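## Task

Move the red bin and the blue bin, and no other bins, to the bench edge closest to the arms. Put the hook back in its current spot, lying flat on the bench with its handle sticking out past that same edge. Every other object must finish resting on the same support it rests on now. Nothing may count on a robot to stay in place at the end. Finally open the grippers and move the arms away.

## Robot and tools

ROBOTS. Three identical i2rt Big YAM arms, named arm1, arm2 and arm3. Each has six revolute joints, a two-finger gripper and a wrist camera. With joints 1 and 6 at 0 and the hand level and pointing forward, the camera rides on top of the hand looking toward the fingertips. Reach is roughly 1.0 m from the joint1 axis. Joints move at different speeds, so the hand can sweep a wide, curved path between postures. Two room cameras, room_a and room_b, are fixed in the room. Loose objects may occasionally get a short external shove.

FRAMES. One scene frame is shared by everything: origin on the floor, +z upward. The hand point is midway between the fingertips; its z axis runs along the fingers and its y axis is the opening direction. Each arm's foot pose is real but never printed. Camera calibration (OpenCV style, T_world_to_cam in metres) is given per camera and may be slightly off; a wrist camera's pose is derived from its arm's joint readings, so joint errors add to its error. Results list cameras whose numbers changed.

JOINTS (all absolute targets; radians except the gripper). joint1_rad -2.879 to 2.879, tolerance 0.045: turns the arm about its foot, positive counter-clockwise seen from above, 0 is the direction the foot faces. joint2_rad 0 to 3.141, tol 0.14: shoulder, 0 has the upper arm pointing back roughly level, increasing raises it and then swings it forward. joint3_rad 0 to 3.019, tol 0.09: elbow, 0 folds the forearm onto the upper arm, increasing opens it. joint4_rad -1.692 to 1.57, tol 0.055: hand pitch, positive tilts fingers up. joint5_rad -1.57 to 1.57, tol 0.03: sideways swing, positive toward the arm's right. joint6_rad -2.094 to 2.094, tol 0.035: hand roll, positive clockwise viewed from behind the hand. gripper_m 0 to 0.093 metres, tol 0.003: fingertip gap (each finger sits at half of it); grip force tops out near 50 to 62 N per pad, lower on some units.

TOOLS.
execute_actions: argument actions is a list holding either one action or nothing. An action is an object keyed by arm name; each arm entry has joints, a map from joint name to an absolute target. Any subset of arms and joints may be named; all start together and may finish at different moments. An omitted joint or arm may still be driving toward an earlier target. Optional cameras: a list drawn from arm1_cam_wrist, arm2_cam_wrist, arm3_cam_wrist, room_a, room_b, all; omitted, null or ["all"] gives every camera, [] gives none. An unknown key, unknown camera or out-of-range number rejects the whole call and nothing moves. An empty list just reports state and images. The pictures line gives the image order.
wait: seconds from 0 to 10; commands nothing, returns state and images.
zoom_image: camera name and region [x0, y0, x1, y1] in pixels of that camera's latest full image, top-left origin, at most 504 by 504.
read_manual: section "licences" returns licence texts; moves nothing.
finished_scene: scene, an integer 1 or 2, the scene being closed. Irreversible; call it only once the goal holds without help. Replying without any tool call ends all remaining work.

RESULT LINES. joint_positions gives current readings. joint_status tells how each commanded motion ended: off_target (resting short of target and maybe still pushing); contact_stop or time_out (target dropped, joint holds where it stopped, though a timed-out joint may keep a target within 0.375, 0.375, 0.113, 0.225, 0.075, 0.3 rad of its spot for joints 1 to 6 and resume if freed); not_followed (a safety check withheld that arm's joint targets, shown with "joint command not followed" and usually a cause line; the gripper part still runs, and withheld targets may be retried on later actions). Calls without an action never show that line. on_its_own lists joints not commanded this call; "held at" is the target held, not the position. Sending a joint its reported position relieves a push; very small changes may not move it. A loaded joint sags. Joint torques are raw drive outputs per arm joint, with fixed offset, scale and noise, nonzero even unloaded. If a result reports a stop, the remaining execute_actions, wait and finished_scene calls in that reply are skipped. The robot holds the last command while you think.

HEAT. Sustained load warms motors, even during thinking. MOTOR HOT appears at 85 °C; at 100 °C the arm's motors and gripper go limp and it falls (OVER-TEMPERATURE FAULT), and unfinished keys read limit_stop_at_motor_heat; resend targets afterward. Some heat carries into the next scene.

AVOID. Knocking anything off the work area or onto the floor ends the scene. Arms pressing hard on each other is fatal to the run; hard hits are risky. The inter-arm safety check can react late and ignores fingers, gripper housings and wrist cameras, and nothing reports arm-to-arm contact. The arms do not stop on contact and can push hard, so avoid drops, slips, slams and heavy pushing. Arms act independently: if one is halted the others keep going. Less robot motion time is better.

Each tool is called after "Request:" as a command line: name --argument value for each argument, lists and objects as JSON in quotes; but a table of rows of numbers goes row by row, as --pt "numbers of a row", without its own name.

## Session

Request:
execute_actions --actions '[]'

Scene clock: 0.00 s.
Joint torques (N m, as the arm reports them, + toward a larger angle): no reading
arm1.joint_positions: joint1_rad=+0.239 joint2_rad=+0.368 joint3_rad=+1.337 joint4_rad=-1.191 joint5_rad=-0.052 joint6_rad=+0.476 gripper_m=+0.094
arm1.joint_status: not commanded
arm1.hand: x=-0.9680 y=+0.1360 z=+1.3540 quat_wxyz=(-0.277, +0.456, -0.634, -0.560) (m; scene frame)
arm2.joint_positions: joint1_rad=-0.441 joint2_rad=+0.379 joint3_rad=+1.367 joint4_rad=-1.215 joint5_rad=+0.282 joint6_rad=+0.710 gripper_m=+0.094
arm2.joint_status: not commanded
arm2.hand: x=+0.0843 y=+0.1195 z=+1.3483 quat_wxyz=(-0.430, +0.131, -0.768, -0.456) (m; scene frame)
arm3.joint_positions: joint1_rad=+0.535 joint2_rad=+0.340 joint3_rad=+1.381 joint4_rad=-1.501 joint5_rad=-0.015 joint6_rad=+0.624 gripper_m=+0.094
arm3.joint_status: not commanded
arm3.hand: x=+0.8933 y=+0.1034 z=+1.3174 quat_wxyz=(-0.115, +0.562, -0.642, -0.510) (m; scene frame)
pictures: arm1_cam_wrist, arm2_cam_wrist, arm3_cam_wrist, room_a, room_b
Images, in order (width x height): arm1_cam_wrist 504x504, arm2_cam_wrist 504x504, arm3_cam_wrist 504x504, room_a 672x504, room_b 672x504.

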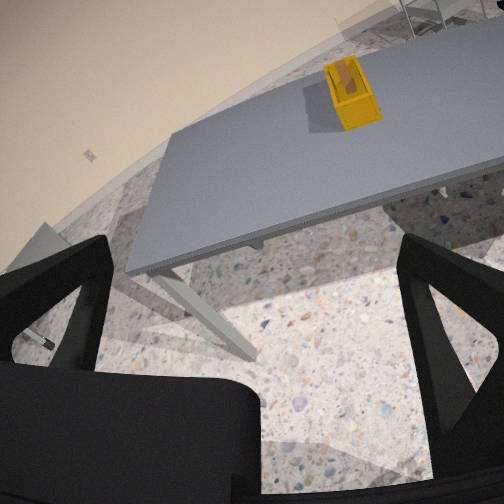

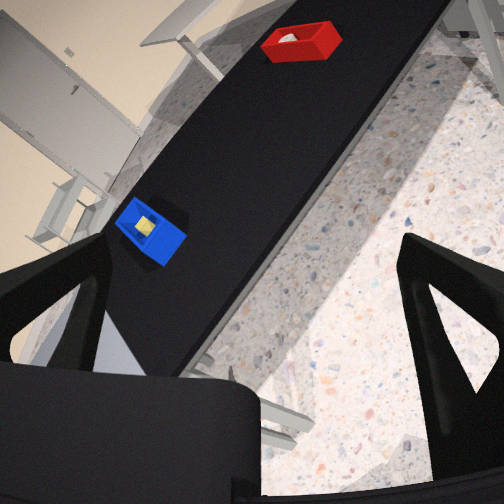

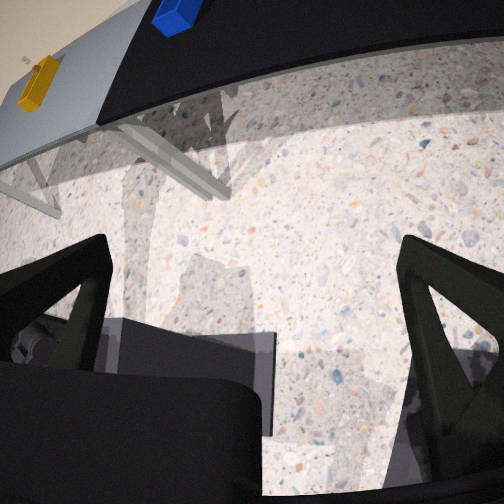

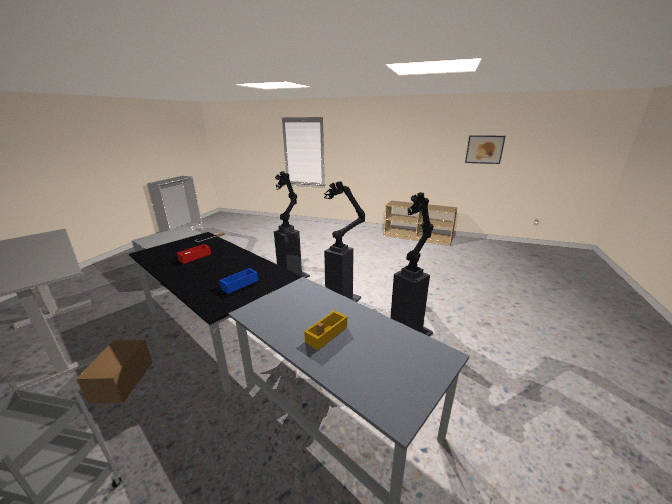

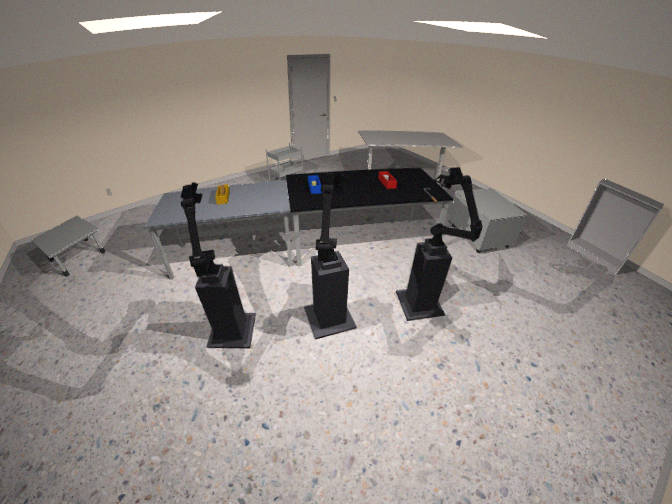

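Request:
zoom_image --camera "room_b" --region '[280, 150, 480, 300]'

Request:
zoom_image --camera "room_a" --region '[120, 200, 320, 350]'

Region (280, 150, 480, 300) of room_b's 672x504 image, scaled by 2.520, with more detail than that image has; it fills the top 378 rows of this view, and the rest is white.

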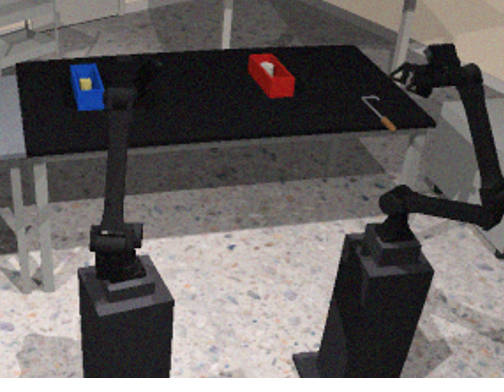

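Region (120, 200, 320, 350) of room_a's 672x504 image, scaled by 2.520, with more detail than that image has; it fills the top 378 rows of this view, and the rest is white.

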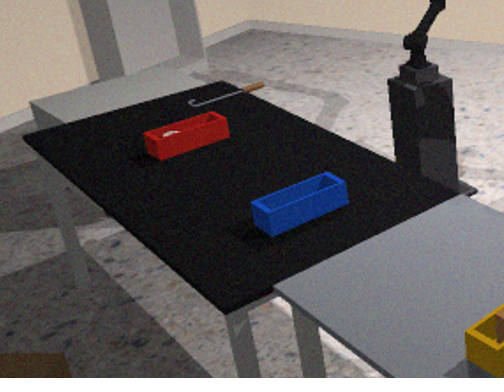

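Request:
execute_actions --actions '[{"arm3":{"joints":{"joint1_rad":-0.526,"joint2_rad":2.197,"joint3_rad":1.06,"joint4_rad":1.137,"joint5_rad":-0.58,"joint6_rad":0}}}]' --cameras '["arm3_cam_wrist","room_b","room_a"]'

Scene clock: 4.60 s.
Joint torques (N m, as the arm reports them, + toward a larger angle): arm1=[0.2  5.76 9.38 1.61 0.13 0.02] | arm2=[-0.6   6.05  7.65  1.86  0.09 -0.14] | arm3=[  0.42 -16.51   6.2    1.9   -0.21   0.01]
arm1.joint_positions: joint1_rad=+0.239 joint2_rad=+0.368 joint3_rad=+1.337 joint4_rad=-1.191 joint5_rad=-0.052 joint6_rad=+0.476 gripper_m=+0.094
arm1.joint_status: not commanded
arm1.hand: x=-0.9680 y=+0.1360 z=+1.3540 quat_wxyz=(-0.277, +0.456, -0.634, -0.560) (m; scene frame)
arm2.joint_positions: joint1_rad=-0.441 joint2_rad=+0.379 joint3_rad=+1.367 joint4_rad=-1.215 joint5_rad=+0.282 joint6_rad=+0.710 gripper_m=+0.094
arm2.joint_status: not commanded
arm2.hand: x=+0.0843 y=+0.1195 z=+1.3483 quat_wxyz=(-0.430, +0.131, -0.768, -0.456) (m; scene frame)
arm3.joint_positions: joint1_rad=-0.536 joint2_rad=+2.174 joint3_rad=+1.055 joint4_rad=+1.124 joint5_rad=-0.577 joint6_rad=+0.012 gripper_m=+0.094
arm3.joint_status: all done
arm3.hand: x=+1.2439 y=+0.6255 z=+0.8347 quat_wxyz=(-0.501, +0.497, -0.505, -0.496) (m; scene frame)
pictures: arm3_cam_wrist, room_a, room_b
camera_calibration (this result's frames):
arm3_cam_wrist: T_world_to_cam=[[0.999897, 0.0138551, -0.00372276, -1.24377], [0.00516007, -0.589442, -0.807794, 1.04161], [-0.0133864, 0.807692, -0.589453, 0.127762], [0, 0, 0, 1]] pos_world=[1.23998, 0.528006, 0.912082]
Images, in order (width x height): arm3_cam_wrist 504x504, room_a 672x504, room_b 672x504.

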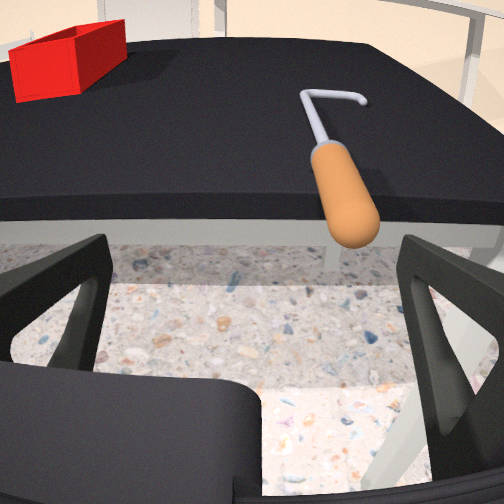

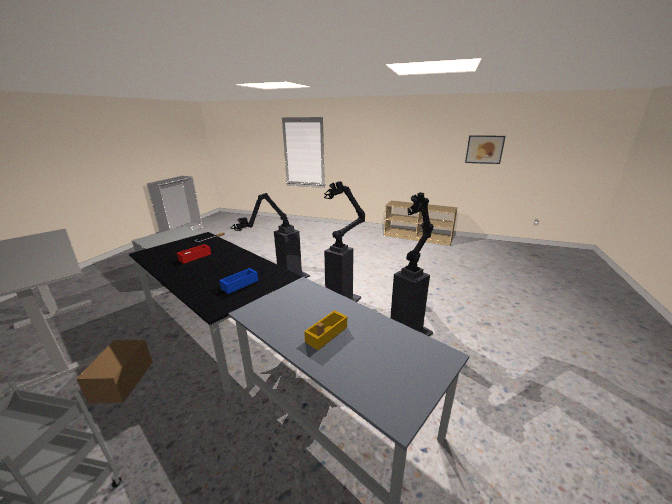

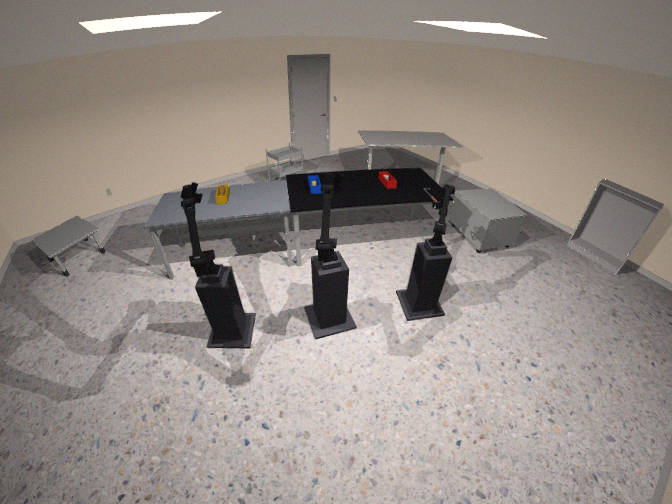

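Request:
execute_actions --actions '[{"arm3":{"joints":{"joint1_rad":-0.585,"joint2_rad":2.39,"joint3_rad":1.297,"joint4_rad":1.093,"joint5_rad":-0.64,"joint6_rad":0}}}]' --cameras '["arm3_cam_wrist","room_a"]'

Request:
zoom_image --camera "room_a" --region '[170, 200, 290, 270]'

Scene clock: 6.63 s.
Joint torques (N m, as the arm reports them, + toward a larger angle): arm1=[0.15 5.77 9.38 1.62 0.13 0.02] | arm2=[-0.66  6.13  7.66  1.85  0.08 -0.14] | arm3=[  0.15 -18.39   8.     1.34  -0.13  -0.02]
arm1.joint_positions: joint1_rad=+0.239 joint2_rad=+0.368 joint3_rad=+1.337 joint4_rad=-1.191 joint5_rad=-0.052 joint6_rad=+0.476 gripper_m=+0.094
arm1.joint_status: not commanded
arm1.hand: x=-0.9680 y=+0.1360 z=+1.3540 quat_wxyz=(-0.277, +0.456, -0.634, -0.560) (m; scene frame)
arm2.joint_positions: joint1_rad=-0.441 joint2_rad=+0.379 joint3_rad=+1.367 joint4_rad=-1.215 joint5_rad=+0.282 joint6_rad=+0.710 gripper_m=+0.094
arm2.joint_status: not commanded
arm2.hand: x=+0.0843 y=+0.1195 z=+1.3483 quat_wxyz=(-0.430, +0.131, -0.768, -0.456) (m; scene frame)
arm3.joint_positions: joint1_rad=-0.585 joint2_rad=+2.363 joint3_rad=+1.272 joint4_rad=+1.097 joint5_rad=-0.638 joint6_rad=+0.011 gripper_m=+0.094
arm3.joint_status: all done
arm3.hand: x=+1.2968 y=+0.6550 z=+0.7842 quat_wxyz=(-0.499, +0.500, -0.502, -0.499) (m; scene frame)
pictures: arm3_cam_wrist, room_a
camera_calibration (this result's frames):
arm3_cam_wrist: T_world_to_cam=[[0.999668, 0.0257, -0.00190337, -1.30617], [0.0135913, -0.588537, -0.808356, 1.00678], [-0.0218949, 0.808062, -0.588691, 0.0850414], [0, 0, 0, 1]] pos_world=[1.29391, 0.557375, 0.861411]
Images, in order (width x height): arm3_cam_wrist 504x504, room_a 672x504.

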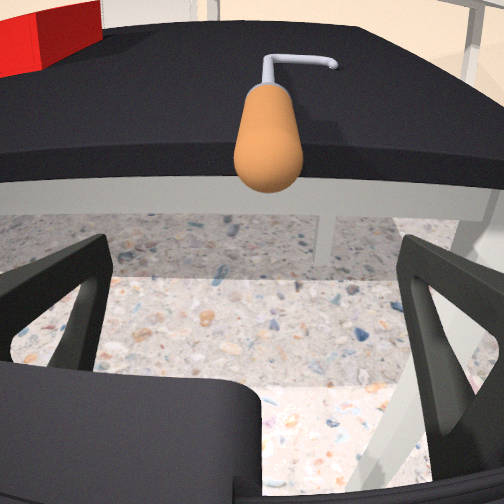

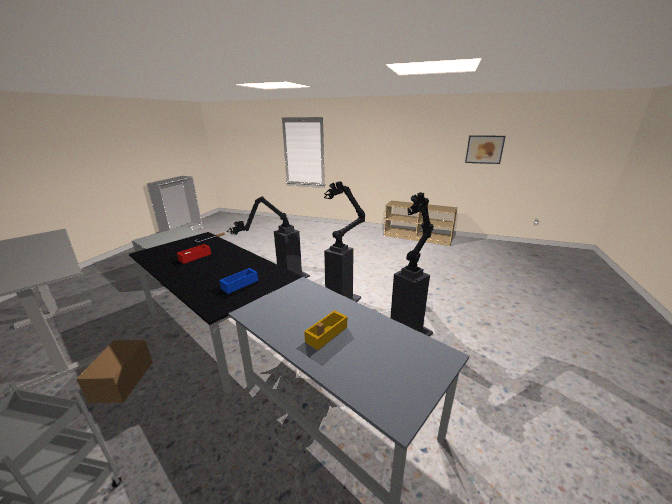

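Region (170, 200, 290, 270) of room_a's 672x504 image, scaled by 4.200, with more detail than that image has; it fills the top 294 rows of this view, and the rest is white.

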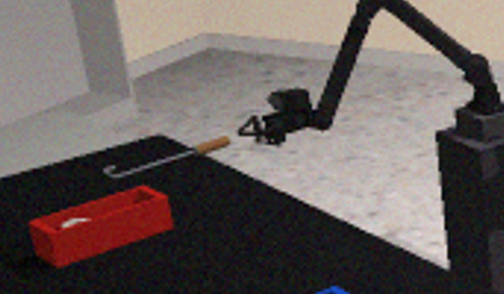

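Request:
execute_actions --actions '[{"arm3":{"joints":{"joint1_rad":-0.506,"joint2_rad":2.488,"joint3_rad":1.59,"joint4_rad":0.888,"joint5_rad":-0.55,"joint6_rad":0}}}]' --cameras '["arm3_cam_wrist","room_a"]'

Request:
zoom_image --camera "room_a" --region '[170, 200, 290, 270]'

Scene clock: 8.53 s.
Joint torques (N m, as the arm reports them, + toward a larger angle): arm1=[0.18 5.75 9.38 1.63 0.13 0.02] | arm2=[-0.62  6.13  7.65  1.82  0.08 -0.14] | arm3=[ -0.43 -20.19   9.21   1.6    0.05  -0.03]
arm1.joint_positions: joint1_rad=+0.239 joint2_rad=+0.368 joint3_rad=+1.337 joint4_rad=-1.191 joint5_rad=-0.052 joint6_rad=+0.476 gripper_m=+0.094
arm1.joint_status: not commanded
arm1.hand: x=-0.9680 y=+0.1360 z=+1.3540 quat_wxyz=(-0.277, +0.456, -0.634, -0.560) (m; scene frame)
arm2.joint_positions: joint1_rad=-0.441 joint2_rad=+0.379 joint3_rad=+1.367 joint4_rad=-1.215 joint5_rad=+0.282 joint6_rad=+0.710 gripper_m=+0.094
arm2.joint_status: not commanded
arm2.hand: x=+0.0843 y=+0.1195 z=+1.3483 quat_wxyz=(-0.430, +0.131, -0.768, -0.456) (m; scene frame)
arm3.joint_positions: joint1_rad=-0.498 joint2_rad=+2.459 joint3_rad=+1.570 joint4_rad=+0.896 joint5_rad=-0.552 joint6_rad=+0.011 gripper_m=+0.094
arm3.joint_status: all done
arm3.hand: x=+1.2987 y=+0.7551 z=+0.7945 quat_wxyz=(-0.499, +0.500, -0.501, -0.500) (m; scene frame)
pictures: arm3_cam_wrist, room_a
camera_calibration (this result's frames):
arm3_cam_wrist: T_world_to_cam=[[0.999658, 0.0260946, -0.00170999, -1.31107], [0.0139519, -0.587506, -0.809099, 1.07338], [-0.0221177, 0.808799, -0.587669, 0.00917767], [0, 0, 0, 1]] pos_world=[1.29585, 0.657406, 0.871622]
Images, in order (width x height): arm3_cam_wrist 504x504, room_a 672x504.

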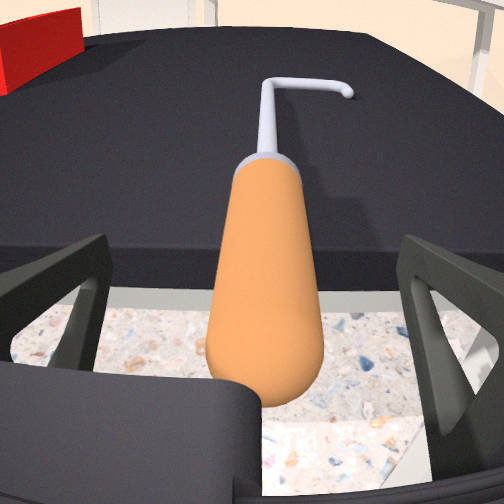

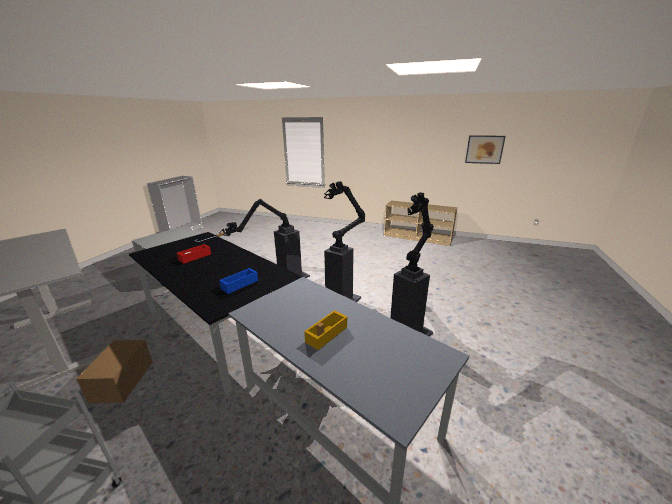

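Region (170, 200, 290, 270) of room_a's 672x504 image, scaled by 4.200, with more detail than that image has; it fills the top 294 rows of this view, and the rest is white.

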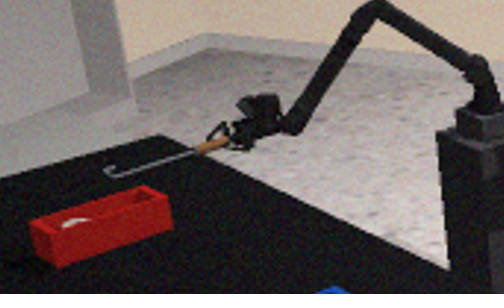

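Looks good; grip.

Request:
execute_actions --actions '[{"arm3":{"joints":{"gripper_m":0.0}}}]' --cameras '["arm3_cam_wrist"]'

Request:
execute_actions --actions '[{"arm3":{"joints":{"joint2_rad":2.25,"joint4_rad":0.65}}}]' --cameras '["arm3_cam_wrist","room_a"]'

Scene clock: 9.43 s.
Joint torques (N m, as the arm reports them, + toward a larger angle): arm1=[0.18 5.76 9.38 1.62 0.13 0.01] | arm2=[-0.71  6.05  7.65  1.86  0.09 -0.14] | arm3=[ -0.11 -20.59   9.33   1.3   -0.07   0.03]
arm1.joint_positions: joint1_rad=+0.239 joint2_rad=+0.368 joint3_rad=+1.337 joint4_rad=-1.191 joint5_rad=-0.052 joint6_rad=+0.476 gripper_m=+0.094
arm1.joint_status: not commanded
arm1.hand: x=-0.9680 y=+0.1360 z=+1.3540 quat_wxyz=(-0.277, +0.456, -0.634, -0.560) (m; scene frame)
arm2.joint_positions: joint1_rad=-0.441 joint2_rad=+0.379 joint3_rad=+1.367 joint4_rad=-1.215 joint5_rad=+0.282 joint6_rad=+0.710 gripper_m=+0.094
arm2.joint_status: not commanded
arm2.hand: x=+0.0843 y=+0.1195 z=+1.3483 quat_wxyz=(-0.430, +0.131, -0.768, -0.456) (m; scene frame)
arm3.joint_positions: joint1_rad=-0.499 joint2_rad=+2.459 joint3_rad=+1.570 joint4_rad=+0.895 joint5_rad=-0.548 joint6_rad=+0.011 gripper_m=+0.029
arm3.joint_status: gripper_m off_target (ended at +0.029, target +0.000)
arm3.hand: x=+1.2997 y=+0.7550 z=+0.7944 quat_wxyz=(-0.500, +0.499, -0.502, -0.498) (m; scene frame)
pictures: arm3_cam_wrist
camera_calibration (this result's frames):
arm3_cam_wrist: T_world_to_cam=[[0.99976, 0.021898, -0.00113895, -1.30942], [0.011953, -0.587793, -0.808923, 1.0759], [-0.0183832, 0.808715, -0.587913, 0.00466895], [0, 0, 0, 1]] pos_world=[1.29633, 0.657304, 0.871574]
Images, in order (width x height): arm3_cam_wrist 504x504.

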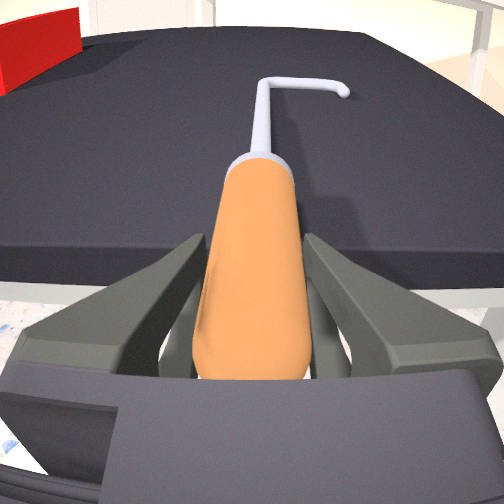

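Scene clock: 10.60 s.
Joint torques (N m, as the arm reports them, + toward a larger angle): arm1=[0.22 5.77 9.38 1.62 0.13 0.02] | arm2=[-0.63  6.05  7.64  1.83  0.08 -0.14] | arm3=[ -0.23 -22.89  10.48   1.83  -0.11   0.14]
arm1.joint_positions: joint1_rad=+0.239 joint2_rad=+0.368 joint3_rad=+1.337 joint4_rad=-1.191 joint5_rad=-0.052 joint6_rad=+0.476 gripper_m=+0.094
arm1.joint_status: not commanded
arm1.hand: x=-0.9680 y=+0.1360 z=+1.3540 quat_wxyz=(-0.277, +0.456, -0.634, -0.560) (m; scene frame)
arm2.joint_positions: joint1_rad=-0.441 joint2_rad=+0.379 joint3_rad=+1.367 joint4_rad=-1.215 joint5_rad=+0.282 joint6_rad=+0.710 gripper_m=+0.094
arm2.joint_status: not commanded
arm2.hand: x=+0.0843 y=+0.1195 z=+1.3483 quat_wxyz=(-0.430, +0.131, -0.768, -0.456) (m; scene frame)
arm3.joint_positions: joint1_rad=-0.499 joint2_rad=+2.270 joint3_rad=+1.570 joint4_rad=+0.640 joint5_rad=-0.549 joint6_rad=-0.004 gripper_m=+0.029
arm3.joint_status: all done
arm3.hand: x=+1.3042 y=+0.7643 z=+0.8895 quat_wxyz=(-0.480, +0.508, -0.521, -0.489) (m; scene frame)
pictures: arm3_cam_wrist, room_a
camera_calibration (this result's frames):
arm3_cam_wrist: T_world_to_cam=[[0.999482, 0.0217294, -0.0237569, -1.29342], [-0.0046255, -0.633323, -0.773874, 1.18349], [-0.0318616, 0.773582, -0.632894, 0.137566], [0, 0, 0, 1]] pos_world=[1.30261, 0.67122, 0.972211]
Images, in order (width x height): arm3_cam_wrist 504x504, room_a 672x504.

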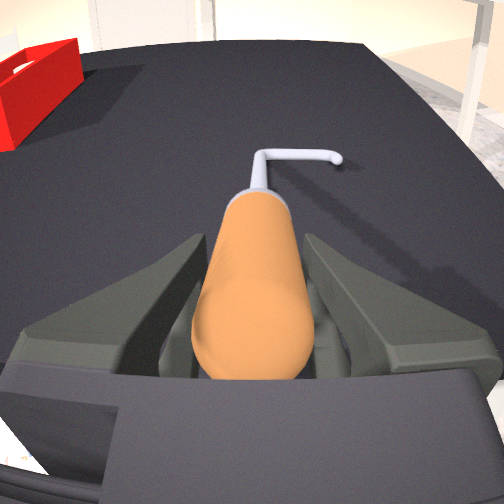

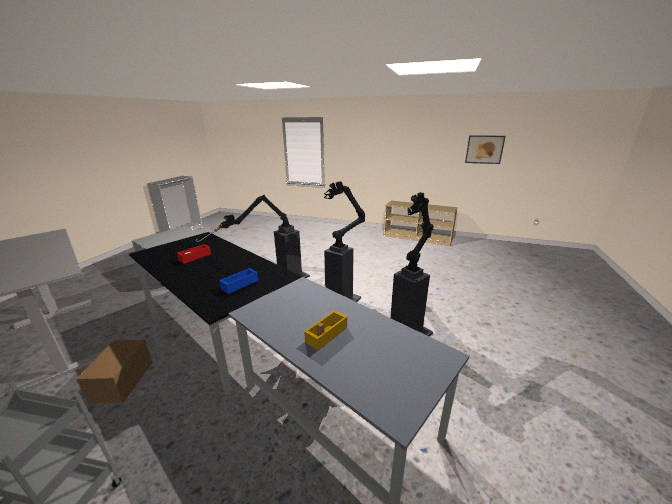

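Request:
execute_actions --actions '[{"arm3":{"joints":{"joint2_rad":2.2,"joint4_rad":0.8,"joint6_rad":1.57}}}]' --cameras '["arm3_cam_wrist","room_a","room_b"]'

Request:
zoom_image --camera "room_a" --region '[150, 180, 300, 280]'

Request:
zoom_image --camera "room_b" --region '[350, 150, 480, 250]'

Scene clock: 15.03 s.
Joint torques (N m, as the arm reports them, + toward a larger angle): arm1=[0.2  5.75 9.37 1.62 0.13 0.02] | arm2=[-0.64  6.02  7.63  1.85  0.09 -0.14] | arm3=[ -0.5  -25.47  10.84   2.81   0.09   0.41]
arm1.joint_positions: joint1_rad=+0.239 joint2_rad=+0.368 joint3_rad=+1.337 joint4_rad=-1.191 joint5_rad=-0.052 joint6_rad=+0.476 gripper_m=+0.094
arm1.joint_status: not commanded
arm1.hand: x=-0.9680 y=+0.1360 z=+1.3540 quat_wxyz=(-0.277, +0.456, -0.634, -0.560) (m; scene frame)
arm2.joint_positions: joint1_rad=-0.441 joint2_rad=+0.379 joint3_rad=+1.367 joint4_rad=-1.215 joint5_rad=+0.282 joint6_rad=+0.710 gripper_m=+0.094
arm2.joint_status: not commanded
arm2.hand: x=+0.0843 y=+0.1195 z=+1.3483 quat_wxyz=(-0.430, +0.131, -0.768, -0.456) (m; scene frame)
arm3.joint_positions: joint1_rad=-0.499 joint2_rad=+2.255 joint3_rad=+1.568 joint4_rad=+0.765 joint5_rad=-0.553 joint6_rad=+1.521 gripper_m=+0.029
arm3.joint_status: joint6_rad time_out (moved +1.524 of +1.574); the others done
arm3.on_its_own: joint6_rad reads +1.521 and still pushes toward +1.570 since a time_out
arm3.hand: x=+1.3032 y=+0.7639 z=+0.9288 quat_wxyz=(-0.035, +0.034, -0.686, -0.726) (m; scene frame)
pictures: arm3_cam_wrist, room_a, room_b
camera_calibration (this result's frames):
arm3_cam_wrist: T_world_to_cam=[[0.0968804, 0.0839007, -0.991753, 0.736362], [-0.804648, -0.579867, -0.127659, 1.61513], [-0.585795, 0.81038, 0.0113328, 0.258133], [0, 0, 0, 1]] pos_world=[1.37949, 0.665594, 0.933549]
Images, in order (width x height): arm3_cam_wrist 504x504, room_a 672x504, room_b 672x504.

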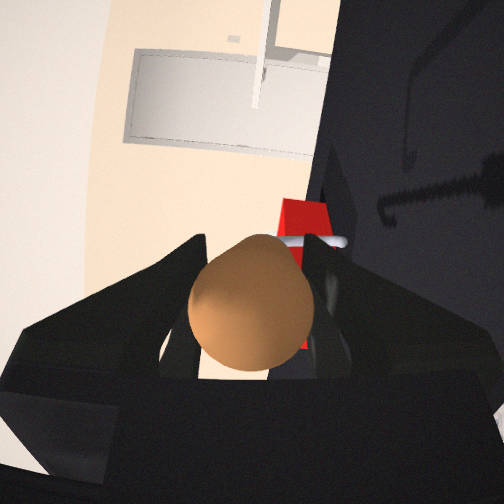

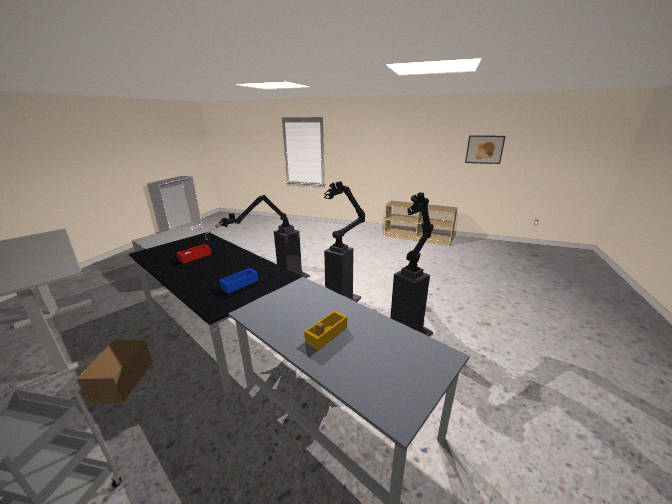

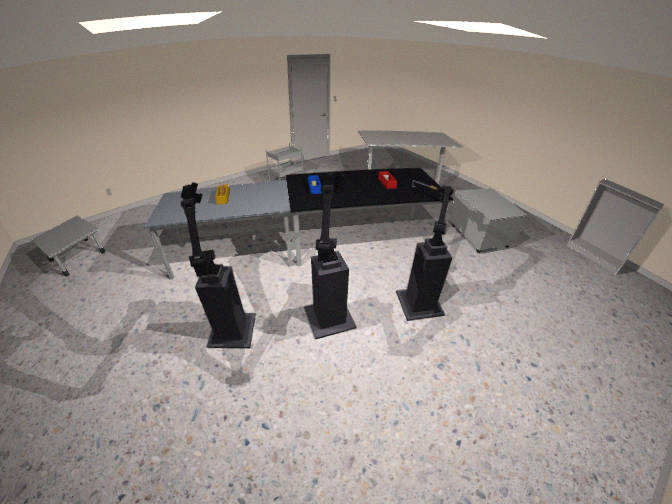

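Region (150, 180, 300, 280) of room_a's 672x504 image, scaled by 3.360, with more detail than that image has.

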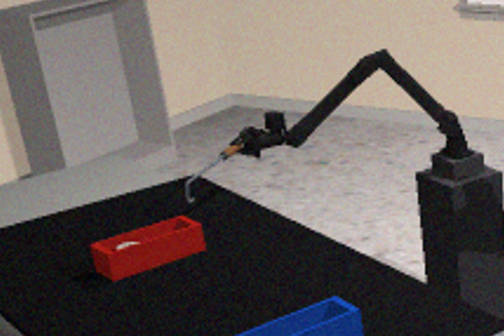

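Region (350, 150, 480, 250) of room_b's 672x504 image, scaled by 3.877, with more detail than that image has; it fills the top 388 rows of this view, and the rest is white.

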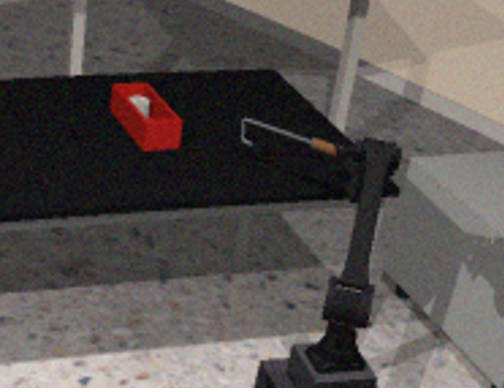

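Request:
execute_actions --actions '[{"arm3":{"joints":{"joint1_rad":0.217,"joint2_rad":2.12,"joint4_rad":0.62,"joint5_rad":0.74,"joint6_rad":1.6}}}]' --cameras '[]'

Request:
execute_actions --actions '[{"arm3":{"joints":{"joint2_rad":2.34,"joint3_rad":1.95,"joint4_rad":0.42}}}]' --cameras '["arm3_cam_wrist","room_a","room_b"]'

Request:
zoom_image --camera "room_a" --region '[150, 180, 300, 280]'

Request:
zoom_image --camera "room_b" --region '[350, 150, 480, 250]'

Scene clock: 19.70 s.
Joint torques (N m, as the arm reports them, + toward a larger angle): arm1=[0.2  5.75 9.38 1.62 0.13 0.01] | arm2=[-0.62  6.1   7.65  1.86  0.08 -0.13] | arm3=[  0.35 -25.52  11.31   2.3    0.06   0.35]
arm1.joint_positions: joint1_rad=+0.239 joint2_rad=+0.368 joint3_rad=+1.337 joint4_rad=-1.191 joint5_rad=-0.052 joint6_rad=+0.476 gripper_m=+0.094
arm1.joint_status: not commanded
arm1.hand: x=-0.9680 y=+0.1360 z=+1.3540 quat_wxyz=(-0.277, +0.456, -0.634, -0.560) (m; scene frame)
arm2.joint_positions: joint1_rad=-0.441 joint2_rad=+0.379 joint3_rad=+1.367 joint4_rad=-1.215 joint5_rad=+0.282 joint6_rad=+0.710 gripper_m=+0.094
arm2.joint_status: not commanded
arm2.hand: x=+0.0843 y=+0.1195 z=+1.3483 quat_wxyz=(-0.430, +0.131, -0.768, -0.456) (m; scene frame)
arm3.joint_positions: joint1_rad=+0.216 joint2_rad=+2.180 joint3_rad=+1.563 joint4_rad=+0.595 joint5_rad=+0.739 joint6_rad=+1.555 gripper_m=+0.029
arm3.joint_status: joint6_rad time_out (moved +0.034 of +0.079); the others done
arm3.on_its_own: joint6_rad reads +1.555 and still pushes toward +1.600 since a time_out
arm3.hand: x=+0.9288 y=+0.8267 z=+0.9466 quat_wxyz=(-0.213, -0.189, -0.689, -0.667) (m; scene frame)
pictures: none
No camera images: the call's "cameras" was empty. Leave "cameras" out to get every camera's image.

not run: a stop came earlier in this reply.

Region (150, 180, 300, 280) of room_a's 672x504 image, scaled by 3.360, with more detail than that image has.

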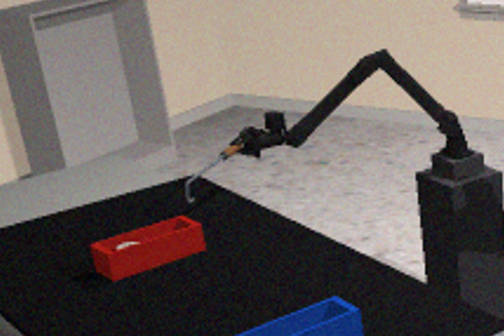

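Region (350, 150, 480, 250) of room_b's 672x504 image, scaled by 3.877, with more detail than that image has; it fills the top 388 rows of this view, and the rest is white.

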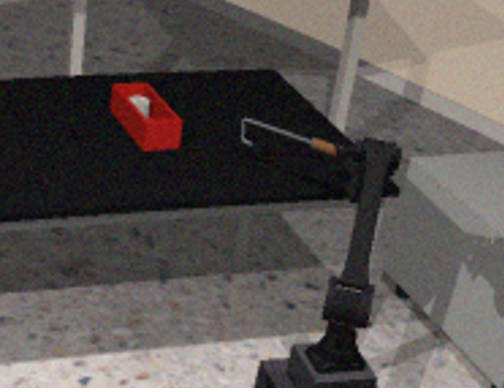

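Request:
execute_actions --actions '[{"arm3":{"joints":{"joint2_rad":2.28,"joint3_rad":1.96,"joint4_rad":0.42}}}]' --cameras '["arm3_cam_wrist","room_a","room_b"]'

Request:
zoom_image --camera "room_a" --region '[150, 180, 300, 280]'

Request:
zoom_image --camera "room_b" --region '[350, 150, 480, 250]'

Scene clock: 21.47 s.
Joint torques (N m, as the arm reports them, + toward a larger angle): arm1=[0.19 5.73 9.37 1.63 0.13 0.01] | arm2=[-0.65  6.02  7.65  1.83  0.08 -0.14] | arm3=[  0.4  -25.21  15.47   2.52   0.08   0.39]
arm1.joint_positions: joint1_rad=+0.239 joint2_rad=+0.368 joint3_rad=+1.337 joint4_rad=-1.191 joint5_rad=-0.052 joint6_rad=+0.476 gripper_m=+0.094
arm1.joint_status: not commanded
arm1.hand: x=-0.9680 y=+0.1360 z=+1.3540 quat_wxyz=(-0.277, +0.456, -0.634, -0.560) (m; scene frame)
arm2.joint_positions: joint1_rad=-0.441 joint2_rad=+0.379 joint3_rad=+1.367 joint4_rad=-1.215 joint5_rad=+0.282 joint6_rad=+0.710 gripper_m=+0.094
arm2.joint_status: not commanded
arm2.hand: x=+0.0843 y=+0.1195 z=+1.3483 quat_wxyz=(-0.430, +0.131, -0.768, -0.456) (m; scene frame)
arm3.joint_positions: joint1_rad=+0.216 joint2_rad=+2.302 joint3_rad=+1.899 joint4_rad=+0.391 joint5_rad=+0.738 joint6_rad=+1.555 gripper_m=+0.029
arm3.joint_status: all done
arm3.on_its_own: joint6_rad reads +1.555 and still pushes toward +1.600 since a time_out
arm3.hand: x=+0.9170 y=+0.8972 z=+0.9837 quat_wxyz=(-0.211, -0.191, -0.686, -0.670) (m; scene frame)
pictures: arm3_cam_wrist, room_a, room_b
camera_calibration (this result's frames):
arm3_cam_wrist: T_world_to_cam=[[0.0353319, -0.00748541, -0.999348, 0.962972], [-0.998161, -0.0495561, -0.0349187, 0.999123], [-0.0492624, 0.998743, -0.00922255, -0.71752], [0, 0, 0, 1]] pos_world=[0.927915, 0.773339, 0.990615]
Images, in order (width x height): arm3_cam_wrist 504x504, room_a 672x504, room_b 672x504.

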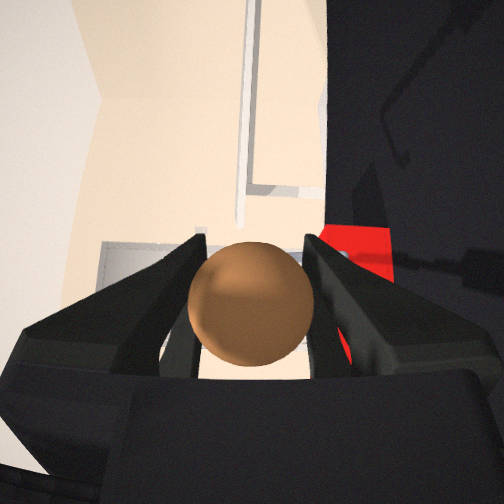

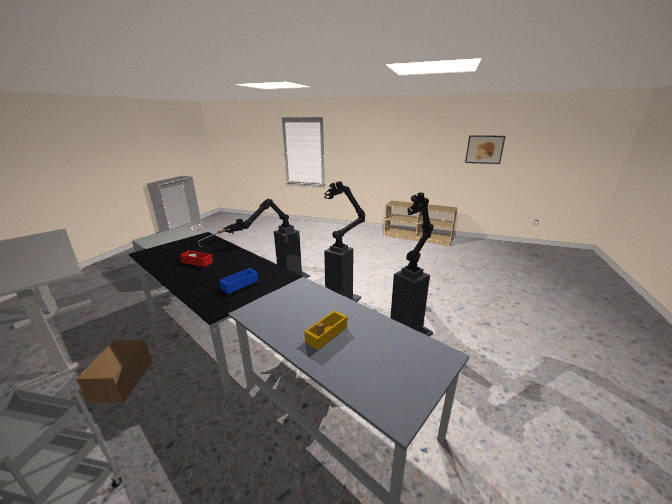

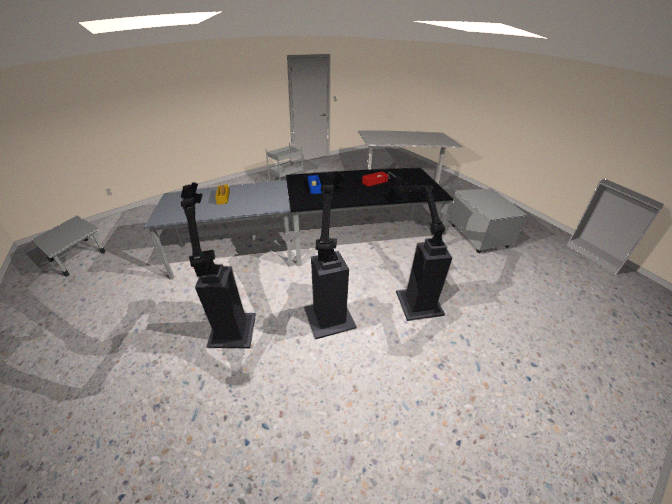

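Region (150, 180, 300, 280) of room_a's 672x504 image, scaled by 3.360, with more detail than that image has.

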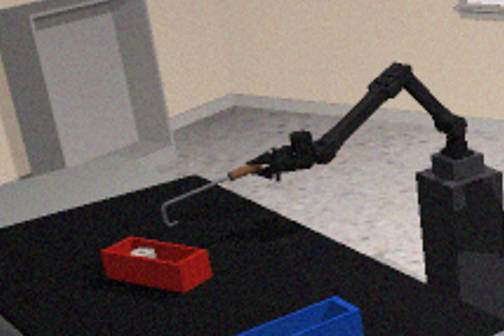

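Region (350, 150, 480, 250) of room_b's 672x504 image, scaled by 3.877, with more detail than that image has; it fills the top 388 rows of this view, and the rest is white.

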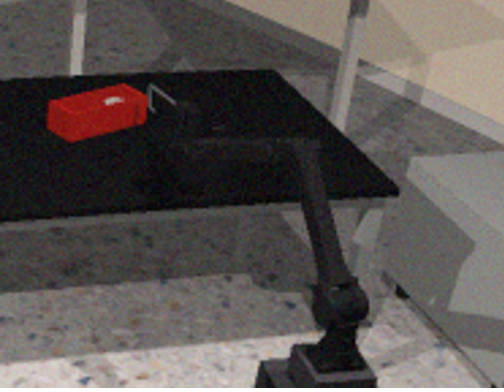

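Request:
execute_actions --actions '[{"arm3":{"joints":{"joint2_rad":2.42}}}]' --cameras '["room_a"]'

Request:
zoom_image --camera "room_a" --region '[150, 180, 300, 280]'

Scene clock: 23.93 s.
Joint torques (N m, as the arm reports them, + toward a larger angle): arm1=[0.2  5.77 9.37 1.62 0.13 0.02] | arm2=[-0.6   6.1   7.67  1.86  0.08 -0.15] | arm3=[  0.56 -24.27  13.81   1.63   0.02  -0.02]
arm1.joint_positions: joint1_rad=+0.239 joint2_rad=+0.368 joint3_rad=+1.337 joint4_rad=-1.191 joint5_rad=-0.052 joint6_rad=+0.476 gripper_m=+0.094
arm1.joint_status: not commanded
arm1.hand: x=-0.9680 y=+0.1360 z=+1.3540 quat_wxyz=(-0.277, +0.456, -0.634, -0.560) (m; scene frame)
arm2.joint_positions: joint1_rad=-0.441 joint2_rad=+0.379 joint3_rad=+1.367 joint4_rad=-1.215 joint5_rad=+0.282 joint6_rad=+0.710 gripper_m=+0.094
arm2.joint_status: not commanded
arm2.hand: x=+0.0843 y=+0.1195 z=+1.3483 quat_wxyz=(-0.430, +0.131, -0.768, -0.456) (m; scene frame)
arm3.joint_positions: joint1_rad=+0.216 joint2_rad=+2.418 joint3_rad=+1.911 joint4_rad=+0.415 joint5_rad=+0.741 joint6_rad=+1.600 gripper_m=+0.029
arm3.joint_status: all done
arm3.on_its_own: joint6_rad moved +0.045 to your old target +1.600
arm3.hand: x=+0.9167 y=+0.9030 z=+0.8959 quat_wxyz=(-0.209, -0.195, -0.706, -0.648) (m; scene frame)
pictures: room_a
Images, in order (width x height): room_a 672x504.

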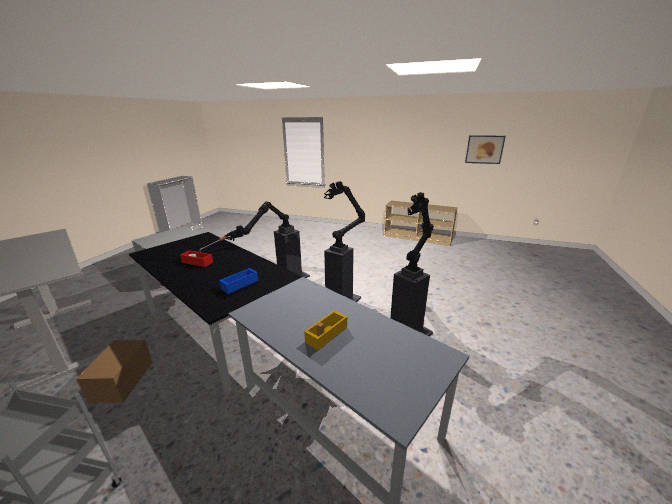

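Region (150, 180, 300, 280) of room_a's 672x504 image, scaled by 3.360, with more detail than that image has.

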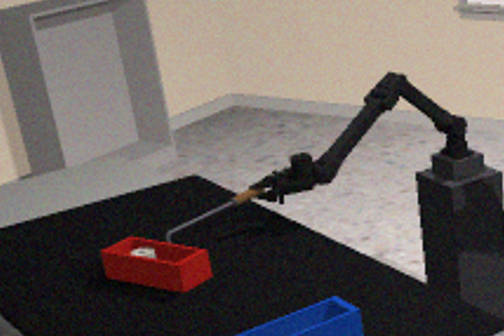

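Request:
execute_actions --actions '[{"arm3":{"joints":{"joint1_rad":0.08,"joint2_rad":2.30,"joint3_rad":1.70,"joint4_rad":0.51,"joint5_rad":-0.05}}}]' --cameras '["arm3_cam_wrist","room_a","room_b"]'

Request:
zoom_image --camera "room_a" --region '[150, 180, 300, 280]'

Request:
zoom_image --camera "room_b" --region '[350, 150, 480, 250]'

Scene clock: 25.73 s.
Joint torques (N m, as the arm reports them, + toward a larger angle): arm1=[0.2  5.73 9.38 1.62 0.13 0.02] | arm2=[-0.66  5.99  7.66  1.85  0.09 -0.14] | arm3=[  0.69 -24.19   9.18   1.95  -0.2   -0.06]
arm1.joint_positions: joint1_rad=+0.239 joint2_rad=+0.368 joint3_rad=+1.337 joint4_rad=-1.191 joint5_rad=-0.052 joint6_rad=+0.476 gripper_m=+0.094
arm1.joint_status: not commanded
arm1.hand: x=-0.9680 y=+0.1360 z=+1.3540 quat_wxyz=(-0.277, +0.456, -0.634, -0.560) (m; scene frame)
arm2.joint_positions: joint1_rad=-0.441 joint2_rad=+0.379 joint3_rad=+1.367 joint4_rad=-1.215 joint5_rad=+0.282 joint6_rad=+0.710 gripper_m=+0.094
arm2.joint_status: not commanded
arm2.hand: x=+0.0843 y=+0.1195 z=+1.3483 quat_wxyz=(-0.430, +0.131, -0.768, -0.456) (m; scene frame)
arm3.joint_positions: joint1_rad=+0.073 joint2_rad=+2.315 joint3_rad=+1.701 joint4_rad=+0.504 joint5_rad=-0.045 joint6_rad=+1.606 gripper_m=+0.029
arm3.joint_status: all done
arm3.hand: x=+0.9205 y=+0.8955 z=+0.8849 quat_wxyz=(+0.033, +0.011, -0.748, -0.663) (m; scene frame)
pictures: arm3_cam_wrist, room_a, room_b
camera_calibration (this result's frames):
arm3_cam_wrist: T_world_to_cam=[[-0.0287967, -0.0954097, -0.995021, 0.99798], [-0.772257, -0.629898, 0.0827488, 1.20673], [-0.634657, 0.770796, -0.0555418, 0.0673601], [0, 0, 0, 1]] pos_world=[1.00339, 0.803412, 0.896898]
Images, in order (width x height): arm3_cam_wrist 504x504, room_a 672x504, room_b 672x504.

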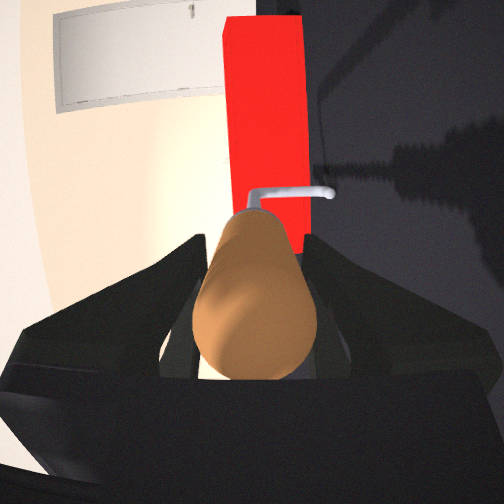

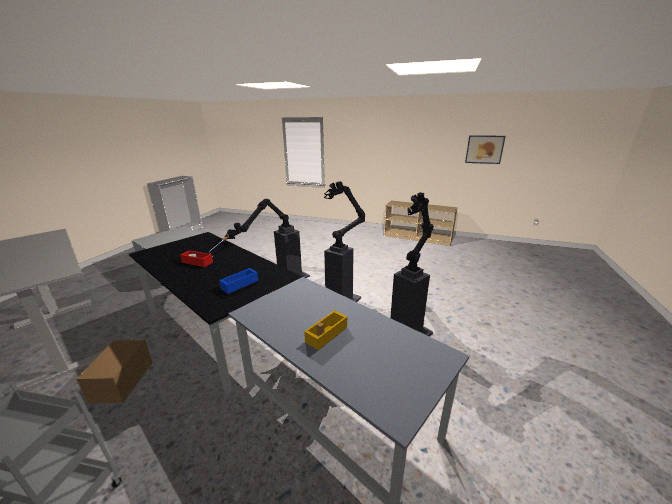

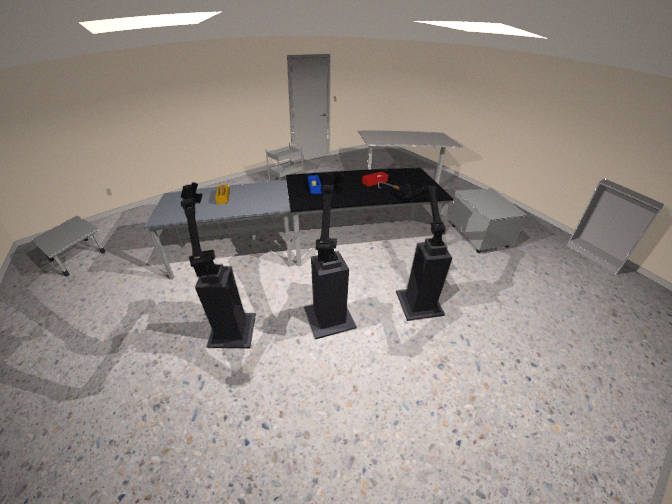

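Region (150, 180, 300, 280) of room_a's 672x504 image, scaled by 3.360, with more detail than that image has.

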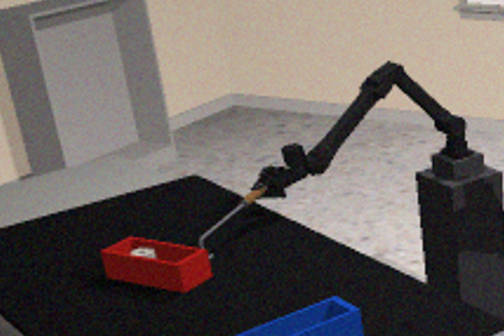

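Region (350, 150, 480, 250) of room_b's 672x504 image, scaled by 3.877, with more detail than that image has; it fills the top 388 rows of this view, and the rest is white.

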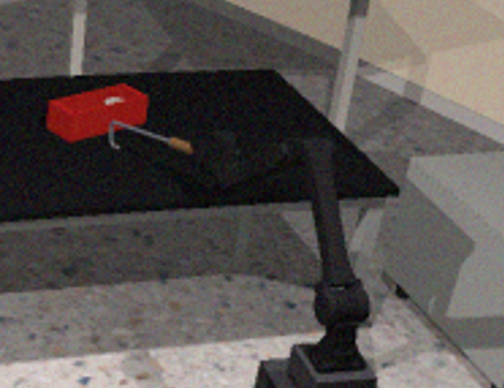

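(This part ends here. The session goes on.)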